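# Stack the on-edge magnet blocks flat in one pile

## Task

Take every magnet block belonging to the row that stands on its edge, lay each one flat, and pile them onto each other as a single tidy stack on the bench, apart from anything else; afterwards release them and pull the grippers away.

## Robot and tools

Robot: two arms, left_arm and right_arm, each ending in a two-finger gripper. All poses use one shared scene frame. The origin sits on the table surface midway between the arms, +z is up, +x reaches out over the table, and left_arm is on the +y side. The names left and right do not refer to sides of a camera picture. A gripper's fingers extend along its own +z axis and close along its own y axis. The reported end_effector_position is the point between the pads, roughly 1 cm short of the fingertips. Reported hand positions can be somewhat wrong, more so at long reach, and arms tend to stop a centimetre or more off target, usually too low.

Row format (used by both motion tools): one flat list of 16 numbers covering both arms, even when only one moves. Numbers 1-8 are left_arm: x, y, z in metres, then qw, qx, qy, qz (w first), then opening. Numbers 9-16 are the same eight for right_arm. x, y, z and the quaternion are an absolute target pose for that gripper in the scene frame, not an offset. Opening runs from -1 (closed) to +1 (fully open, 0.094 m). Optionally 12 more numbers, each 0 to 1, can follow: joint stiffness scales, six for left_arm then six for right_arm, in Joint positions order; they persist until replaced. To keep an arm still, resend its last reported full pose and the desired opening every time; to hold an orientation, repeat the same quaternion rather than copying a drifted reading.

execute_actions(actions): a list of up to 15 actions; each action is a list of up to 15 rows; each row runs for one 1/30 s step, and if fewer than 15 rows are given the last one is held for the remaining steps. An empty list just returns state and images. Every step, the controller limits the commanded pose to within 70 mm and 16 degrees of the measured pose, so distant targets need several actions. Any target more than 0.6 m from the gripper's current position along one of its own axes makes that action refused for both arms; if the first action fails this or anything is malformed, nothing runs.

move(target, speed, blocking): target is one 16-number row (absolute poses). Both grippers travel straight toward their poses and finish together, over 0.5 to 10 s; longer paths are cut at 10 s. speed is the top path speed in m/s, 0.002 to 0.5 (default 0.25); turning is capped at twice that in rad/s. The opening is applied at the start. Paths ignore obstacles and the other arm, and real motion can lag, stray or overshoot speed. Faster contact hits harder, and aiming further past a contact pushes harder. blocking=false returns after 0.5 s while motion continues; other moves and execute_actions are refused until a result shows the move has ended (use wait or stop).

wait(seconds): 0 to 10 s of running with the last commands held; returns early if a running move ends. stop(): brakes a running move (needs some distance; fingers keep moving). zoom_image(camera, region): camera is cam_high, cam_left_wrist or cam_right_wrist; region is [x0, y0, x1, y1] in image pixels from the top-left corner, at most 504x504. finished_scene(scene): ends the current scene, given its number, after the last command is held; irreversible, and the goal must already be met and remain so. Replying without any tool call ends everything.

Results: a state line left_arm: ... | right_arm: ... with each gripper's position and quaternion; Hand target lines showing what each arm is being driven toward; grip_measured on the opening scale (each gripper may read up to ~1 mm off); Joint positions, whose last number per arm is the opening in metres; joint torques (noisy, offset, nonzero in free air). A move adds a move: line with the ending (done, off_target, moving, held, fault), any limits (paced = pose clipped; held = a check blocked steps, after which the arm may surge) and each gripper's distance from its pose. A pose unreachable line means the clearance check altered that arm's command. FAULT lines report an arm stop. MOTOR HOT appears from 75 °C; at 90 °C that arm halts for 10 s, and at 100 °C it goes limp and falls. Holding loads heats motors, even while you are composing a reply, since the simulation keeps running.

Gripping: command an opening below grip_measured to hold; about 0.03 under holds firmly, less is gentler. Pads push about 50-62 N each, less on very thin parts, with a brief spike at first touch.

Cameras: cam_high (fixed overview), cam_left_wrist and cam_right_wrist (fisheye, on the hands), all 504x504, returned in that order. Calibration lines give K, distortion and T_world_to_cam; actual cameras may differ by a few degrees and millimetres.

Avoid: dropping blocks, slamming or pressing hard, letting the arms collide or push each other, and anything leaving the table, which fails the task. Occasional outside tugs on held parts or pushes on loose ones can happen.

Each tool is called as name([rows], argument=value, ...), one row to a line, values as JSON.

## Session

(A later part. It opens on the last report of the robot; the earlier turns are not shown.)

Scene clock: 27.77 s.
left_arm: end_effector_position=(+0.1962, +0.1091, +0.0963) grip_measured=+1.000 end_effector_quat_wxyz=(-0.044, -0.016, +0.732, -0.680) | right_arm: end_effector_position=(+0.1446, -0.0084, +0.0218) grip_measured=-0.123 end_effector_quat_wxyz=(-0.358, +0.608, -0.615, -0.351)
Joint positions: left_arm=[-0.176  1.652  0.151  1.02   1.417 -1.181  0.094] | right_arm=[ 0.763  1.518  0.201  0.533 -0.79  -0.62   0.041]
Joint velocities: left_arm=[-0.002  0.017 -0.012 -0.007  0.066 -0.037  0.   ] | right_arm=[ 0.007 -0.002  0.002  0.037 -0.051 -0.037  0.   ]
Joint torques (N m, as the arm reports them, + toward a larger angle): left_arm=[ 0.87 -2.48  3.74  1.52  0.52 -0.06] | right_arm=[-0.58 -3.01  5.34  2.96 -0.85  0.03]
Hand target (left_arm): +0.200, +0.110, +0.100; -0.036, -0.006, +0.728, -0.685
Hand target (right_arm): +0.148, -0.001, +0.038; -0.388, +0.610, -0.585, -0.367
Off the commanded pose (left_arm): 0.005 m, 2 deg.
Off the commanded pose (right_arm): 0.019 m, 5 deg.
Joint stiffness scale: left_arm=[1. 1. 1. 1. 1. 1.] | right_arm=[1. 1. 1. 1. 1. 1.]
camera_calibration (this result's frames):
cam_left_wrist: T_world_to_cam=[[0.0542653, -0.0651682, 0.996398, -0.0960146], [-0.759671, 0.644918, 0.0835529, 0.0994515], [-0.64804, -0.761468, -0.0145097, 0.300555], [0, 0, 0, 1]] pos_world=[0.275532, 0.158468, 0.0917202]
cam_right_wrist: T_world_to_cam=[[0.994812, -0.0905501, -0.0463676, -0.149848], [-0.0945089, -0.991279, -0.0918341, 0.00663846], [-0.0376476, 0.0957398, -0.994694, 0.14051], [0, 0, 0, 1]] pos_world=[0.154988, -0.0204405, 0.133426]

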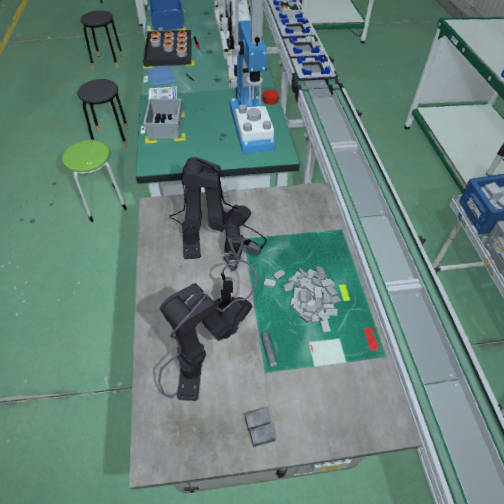

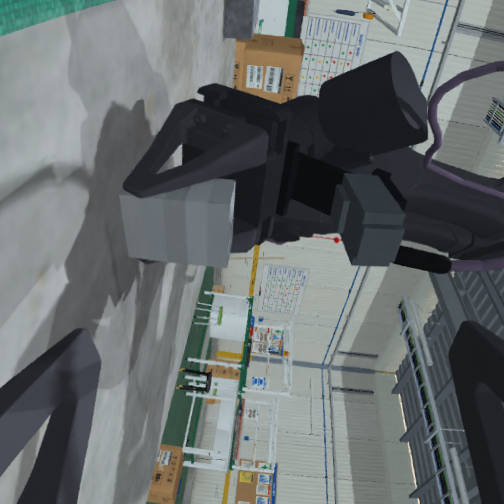

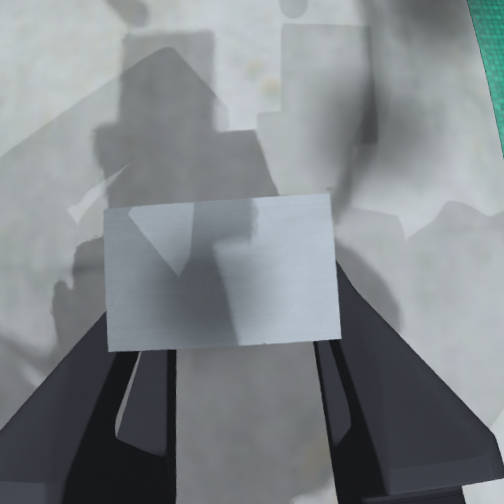

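execute_actions([
  [[0.2,0.11,0.1,-0.036,-0.006,0.727,-0.686,1,0.148,0,0.031,0.39,-0.608,0.585,0.368,-0.16]],
  [[0.2,0.11,0.1,-0.036,-0.006,0.727,-0.686,1,0.148,-0.002,0.024,0.385,-0.608,0.59,0.365,-0.16]],
  [[0.2,0.11,0.1,-0.036,-0.006,0.727,-0.686,1,0.147,-0.005,0.017,0.372,-0.608,0.602,0.358,-0.16]],
  [[0.2,0.11,0.1,-0.036,-0.006,0.727,-0.686,1,0.146,-0.007,0.01,0.358,-0.608,0.615,0.351,-0.16]],
  [[0.2,0.11,0.1,-0.036,-0.006,0.727,-0.686,1,0.146,-0.007,0.01,0.358,-0.608,0.615,0.351,-0.08]],
  [[0.2,0.11,0.1,-0.036,-0.006,0.727,-0.686,1,0.146,-0.007,0.012,0.358,-0.608,0.615,0.351,0.5]],
])

move(target=[0.22,0.15,0.14,-0.036,-0.006,0.727,-0.686,1,0.155,-0.12,0.15,0.345,-0.61,0.624,0.346,0.5], speed=0.15)

Scene clock: 31.10 s.
left_arm: end_effector_position=(+0.1965, +0.1090, +0.0969) grip_measured=+1.000 end_effector_quat_wxyz=(-0.043, -0.015, +0.731, -0.681) | right_arm: end_effector_position=(+0.1465, -0.0081, +0.0106) grip_measured=+0.498 end_effector_quat_wxyz=(-0.357, +0.606, -0.618, -0.350)
Joint positions: left_arm=[-0.176  1.652  0.151  1.028  1.417 -1.185  0.094] | right_arm=[ 0.761  1.611  0.193  0.631 -0.787 -0.617  0.07 ]
Joint velocities: left_arm=[ 0.007 -0.007 -0.002  0.022  0.007 -0.007  0.   ] | right_arm=[-0.007  0.012 -0.007 -0.037  0.022 -0.081 -0.001]
Joint torques (N m, as the arm reports them, + toward a larger angle): left_arm=[ 0.82 -2.39  3.74  1.51  0.51 -0.06] | right_arm=[ 0.31 -4.12  4.65  2.   -0.31 -0.03]
Hand target (left_arm): +0.200, +0.110, +0.100; -0.036, -0.006, +0.728, -0.685
Hand target (right_arm): +0.146, -0.007, +0.012; -0.358, +0.608, -0.615, -0.351
Off the commanded pose (left_arm): 0.005 m, 2 deg.
Off the commanded pose (right_arm): 0.002 m, 0 deg.
Joint stiffness scale: left_arm=[1. 1. 1. 1. 1. 1.] | right_arm=[1. 1. 1. 1. 1. 1.]
camera_calibration (this result's frames):
cam_left_wrist: T_world_to_cam=[[0.0509649, -0.0640245, 0.996646, -0.0961254], [-0.760117, 0.644807, 0.080292, 0.100107], [-0.647785, -0.76166, -0.0158036, 0.300828], [0, 0, 0, 1]] pos_world=[0.275864, 0.158424, 0.0925194]
cam_right_wrist: T_world_to_cam=[[0.994183, -0.0958606, -0.0491037, -0.15218], [-0.09994, -0.991027, -0.0887552, 0.00691345], [-0.040155, 0.0931463, -0.994842, 0.129757], [0, 0, 0, 1]] pos_world=[0.157196, -0.0198231, 0.122229]

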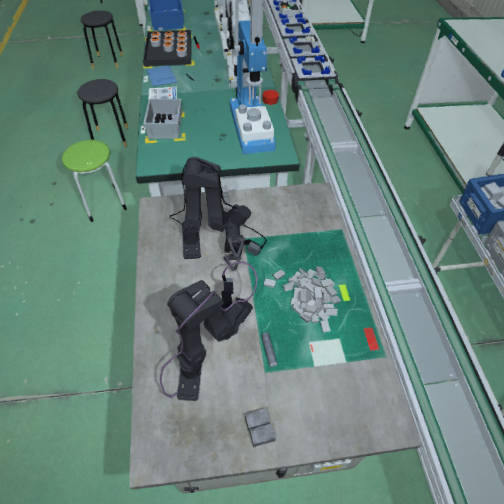

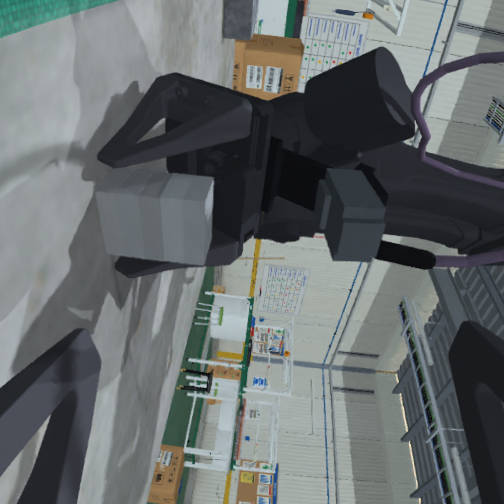

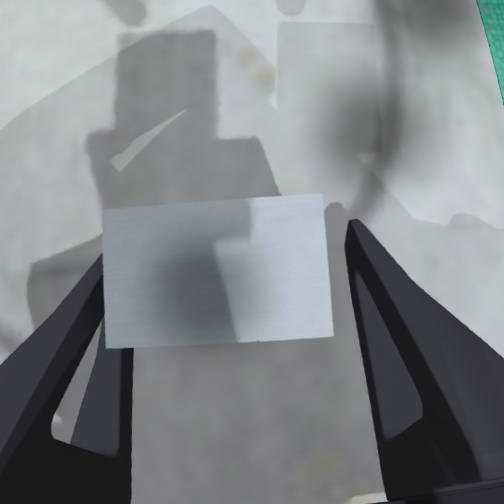

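Scene clock: 33.27 s.
left_arm: end_effector_position=(+0.2135, +0.1473, +0.1289) grip_measured=+1.000 end_effector_quat_wxyz=(-0.020, -0.058, +0.709, -0.703) | right_arm: end_effector_position=(+0.1497, -0.1177, +0.1443) grip_measured=+0.498 end_effector_quat_wxyz=(-0.342, +0.614, -0.623, -0.342)
Joint positions: left_arm=[ 0.038  1.429  0.183  0.709  1.549 -1.145  0.094] | right_arm=[ 0.118  1.134  0.7   -1.202 -1.009 -1.641  0.07 ]
Joint velocities: left_arm=[-0.002 -0.002 -0.002 -0.007 -0.022 -0.022  0.   ] | right_arm=[-0.012 -0.012 -0.012 -0.081  0.066 -0.095 -0.001]
Joint torques (N m, as the arm reports them, + toward a larger angle): left_arm=[ 1.02 -4.17  6.14  1.03  0.57  0.02] | right_arm=[-0.69 -0.52  8.93  0.31 -0.65 -0.05]
Hand target (left_arm): +0.219, +0.150, +0.140; -0.003, -0.038, +0.707, -0.706
Hand target (right_arm): +0.152, -0.118, +0.150; -0.345, +0.609, -0.623, -0.349
Off the commanded pose (left_arm): 0.013 m, 7 deg.
Off the commanded pose (right_arm): 0.008 m, 1 deg.
Joint stiffness scale: left_arm=[1. 1. 1. 1. 1. 1.] | right_arm=[1. 1. 1. 1. 1. 1.]
joint sent to its limit (left arm) — the command would take joint 5 (wrist yaw) past its upper limit, so that joint was sent only as far as its limit.
move: off_target (left_arm)
camera_calibration (this result's frames):
cam_left_wrist: T_world_to_cam=[[0.0812244, 0.00124711, 0.996695, -0.142554], [-0.817517, 0.57212, 0.0659067, 0.110587], [-0.570147, -0.820169, 0.0474896, 0.325351], [0, 0, 0, 1]] pos_world=[0.287484, 0.203752, 0.119343]
cam_right_wrist: T_world_to_cam=[[0.994592, -0.0895983, -0.0525247, -0.158045], [-0.0922692, -0.994435, -0.0508444, -0.0965452], [-0.0476768, 0.0554159, -0.997324, 0.270165], [0, 0, 0, 1]] pos_world=[0.161162, -0.12514, 0.256232]

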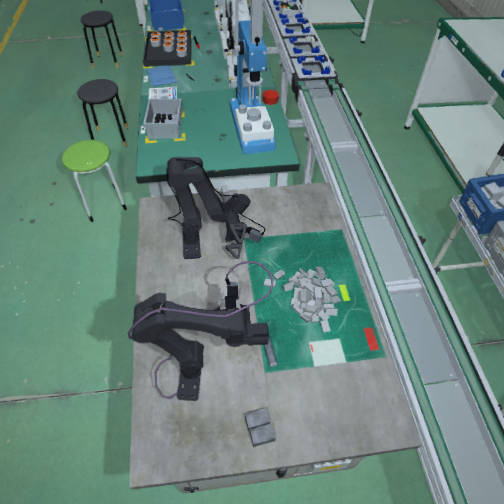

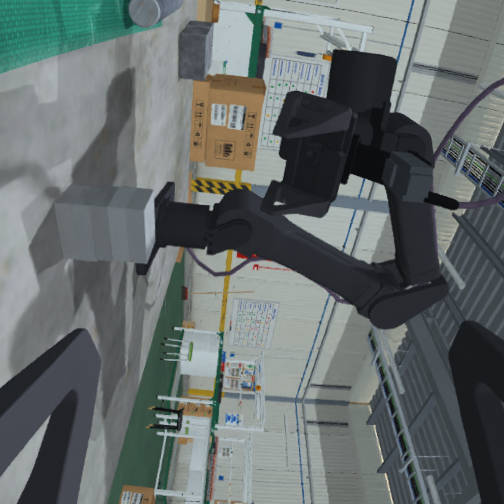

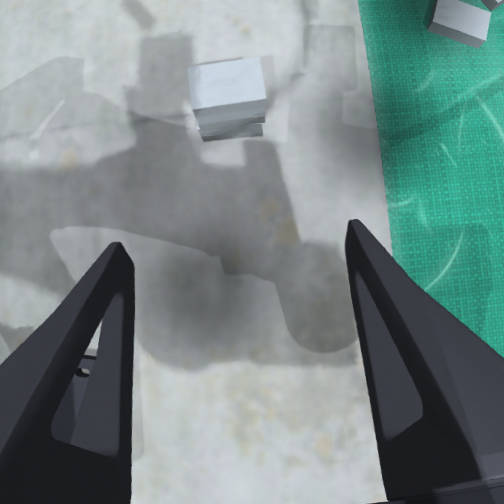

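move(target=[0.24,0.22,0.17,0.2,-0.13,0.71,-0.66,1,0.2,-0.22,0.18,0.2,-0.35,0.89,0.2,0.5], speed=0.4)

finished_scene(scene=2)

Scene clock: 35.83 s.
left_arm: end_effector_position=(+0.2342, +0.2165, +0.1580) grip_measured=+1.000 end_effector_quat_wxyz=(+0.181, -0.155, +0.704, -0.670) | right_arm: end_effector_position=(+0.1966, -0.2199, +0.1750) grip_measured=+0.498 end_effector_quat_wxyz=(+0.204, -0.354, +0.892, +0.195)
Joint positions: left_arm=[ 0.417  0.921  0.144  0.257  1.494 -1.004  0.094] | right_arm=[-0.117  1.138  1.043 -1.383 -0.565 -1.012  0.07 ]
Joint velocities: left_arm=[ 0.012 -0.017  0.129 -0.168 -0.022  0.183  0.   ] | right_arm=[-0.007 -0.022 -0.002  0.051 -0.007 -0.066  0.001]
Joint torques (N m, as the arm reports them, + toward a larger angle): left_arm=[ 0.81 -1.89  8.13  1.08  0.43  0.11] | right_arm=[-0.48 -0.82  9.37  0.67 -0.44  0.02]
Hand target (left_arm): +0.238, +0.220, +0.171; +0.206, -0.133, +0.707, -0.664
Hand target (right_arm): +0.198, -0.220, +0.180; +0.204, -0.349, +0.892, +0.202
Off the commanded pose (left_arm): 0.014 m, 4 deg.
Off the commanded pose (right_arm): 0.006 m, 1 deg.
Joint stiffness scale: left_arm=[1. 1. 1. 1. 1. 1.] | right_arm=[1. 1. 1. 1. 1. 1.]
move: off_target (left_arm)
camera_calibration (this result's frames):
cam_left_wrist: T_world_to_cam=[[-0.0544924, -0.0620197, 0.996586, -0.127801], [-0.98174, 0.185501, -0.0421365, 0.225268], [-0.182255, -0.980685, -0.0709957, 0.355156], [0, 0, 0, 1]] pos_world=[0.278919, 0.298582, 0.162071]
cam_right_wrist: T_world_to_cam=[[0.643697, -0.73633, -0.208499, -0.258188], [-0.623324, -0.662523, 0.415368, -0.0964912], [-0.443984, -0.137409, -0.885436, 0.32462], [0, 0, 0, 1]] pos_world=[0.250176, -0.209434, 0.273678]

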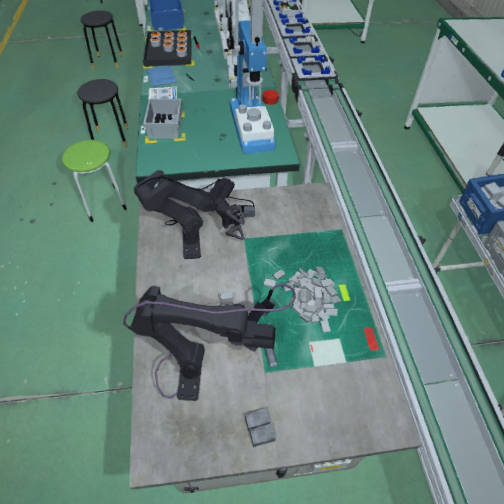

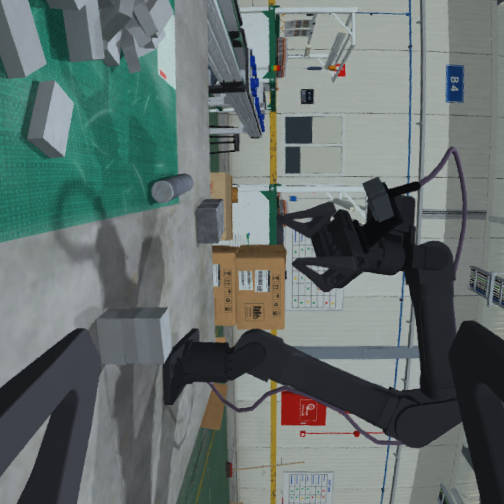

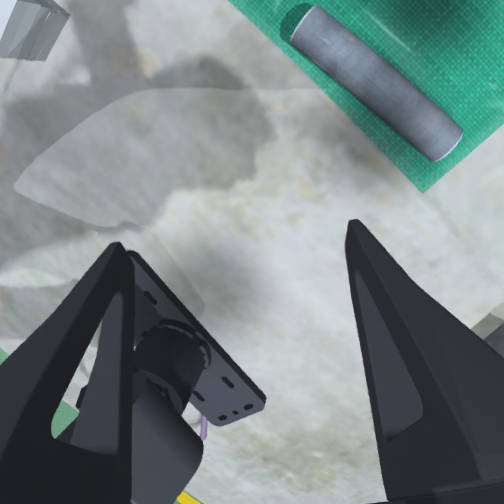

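The scene is finished: the task was done.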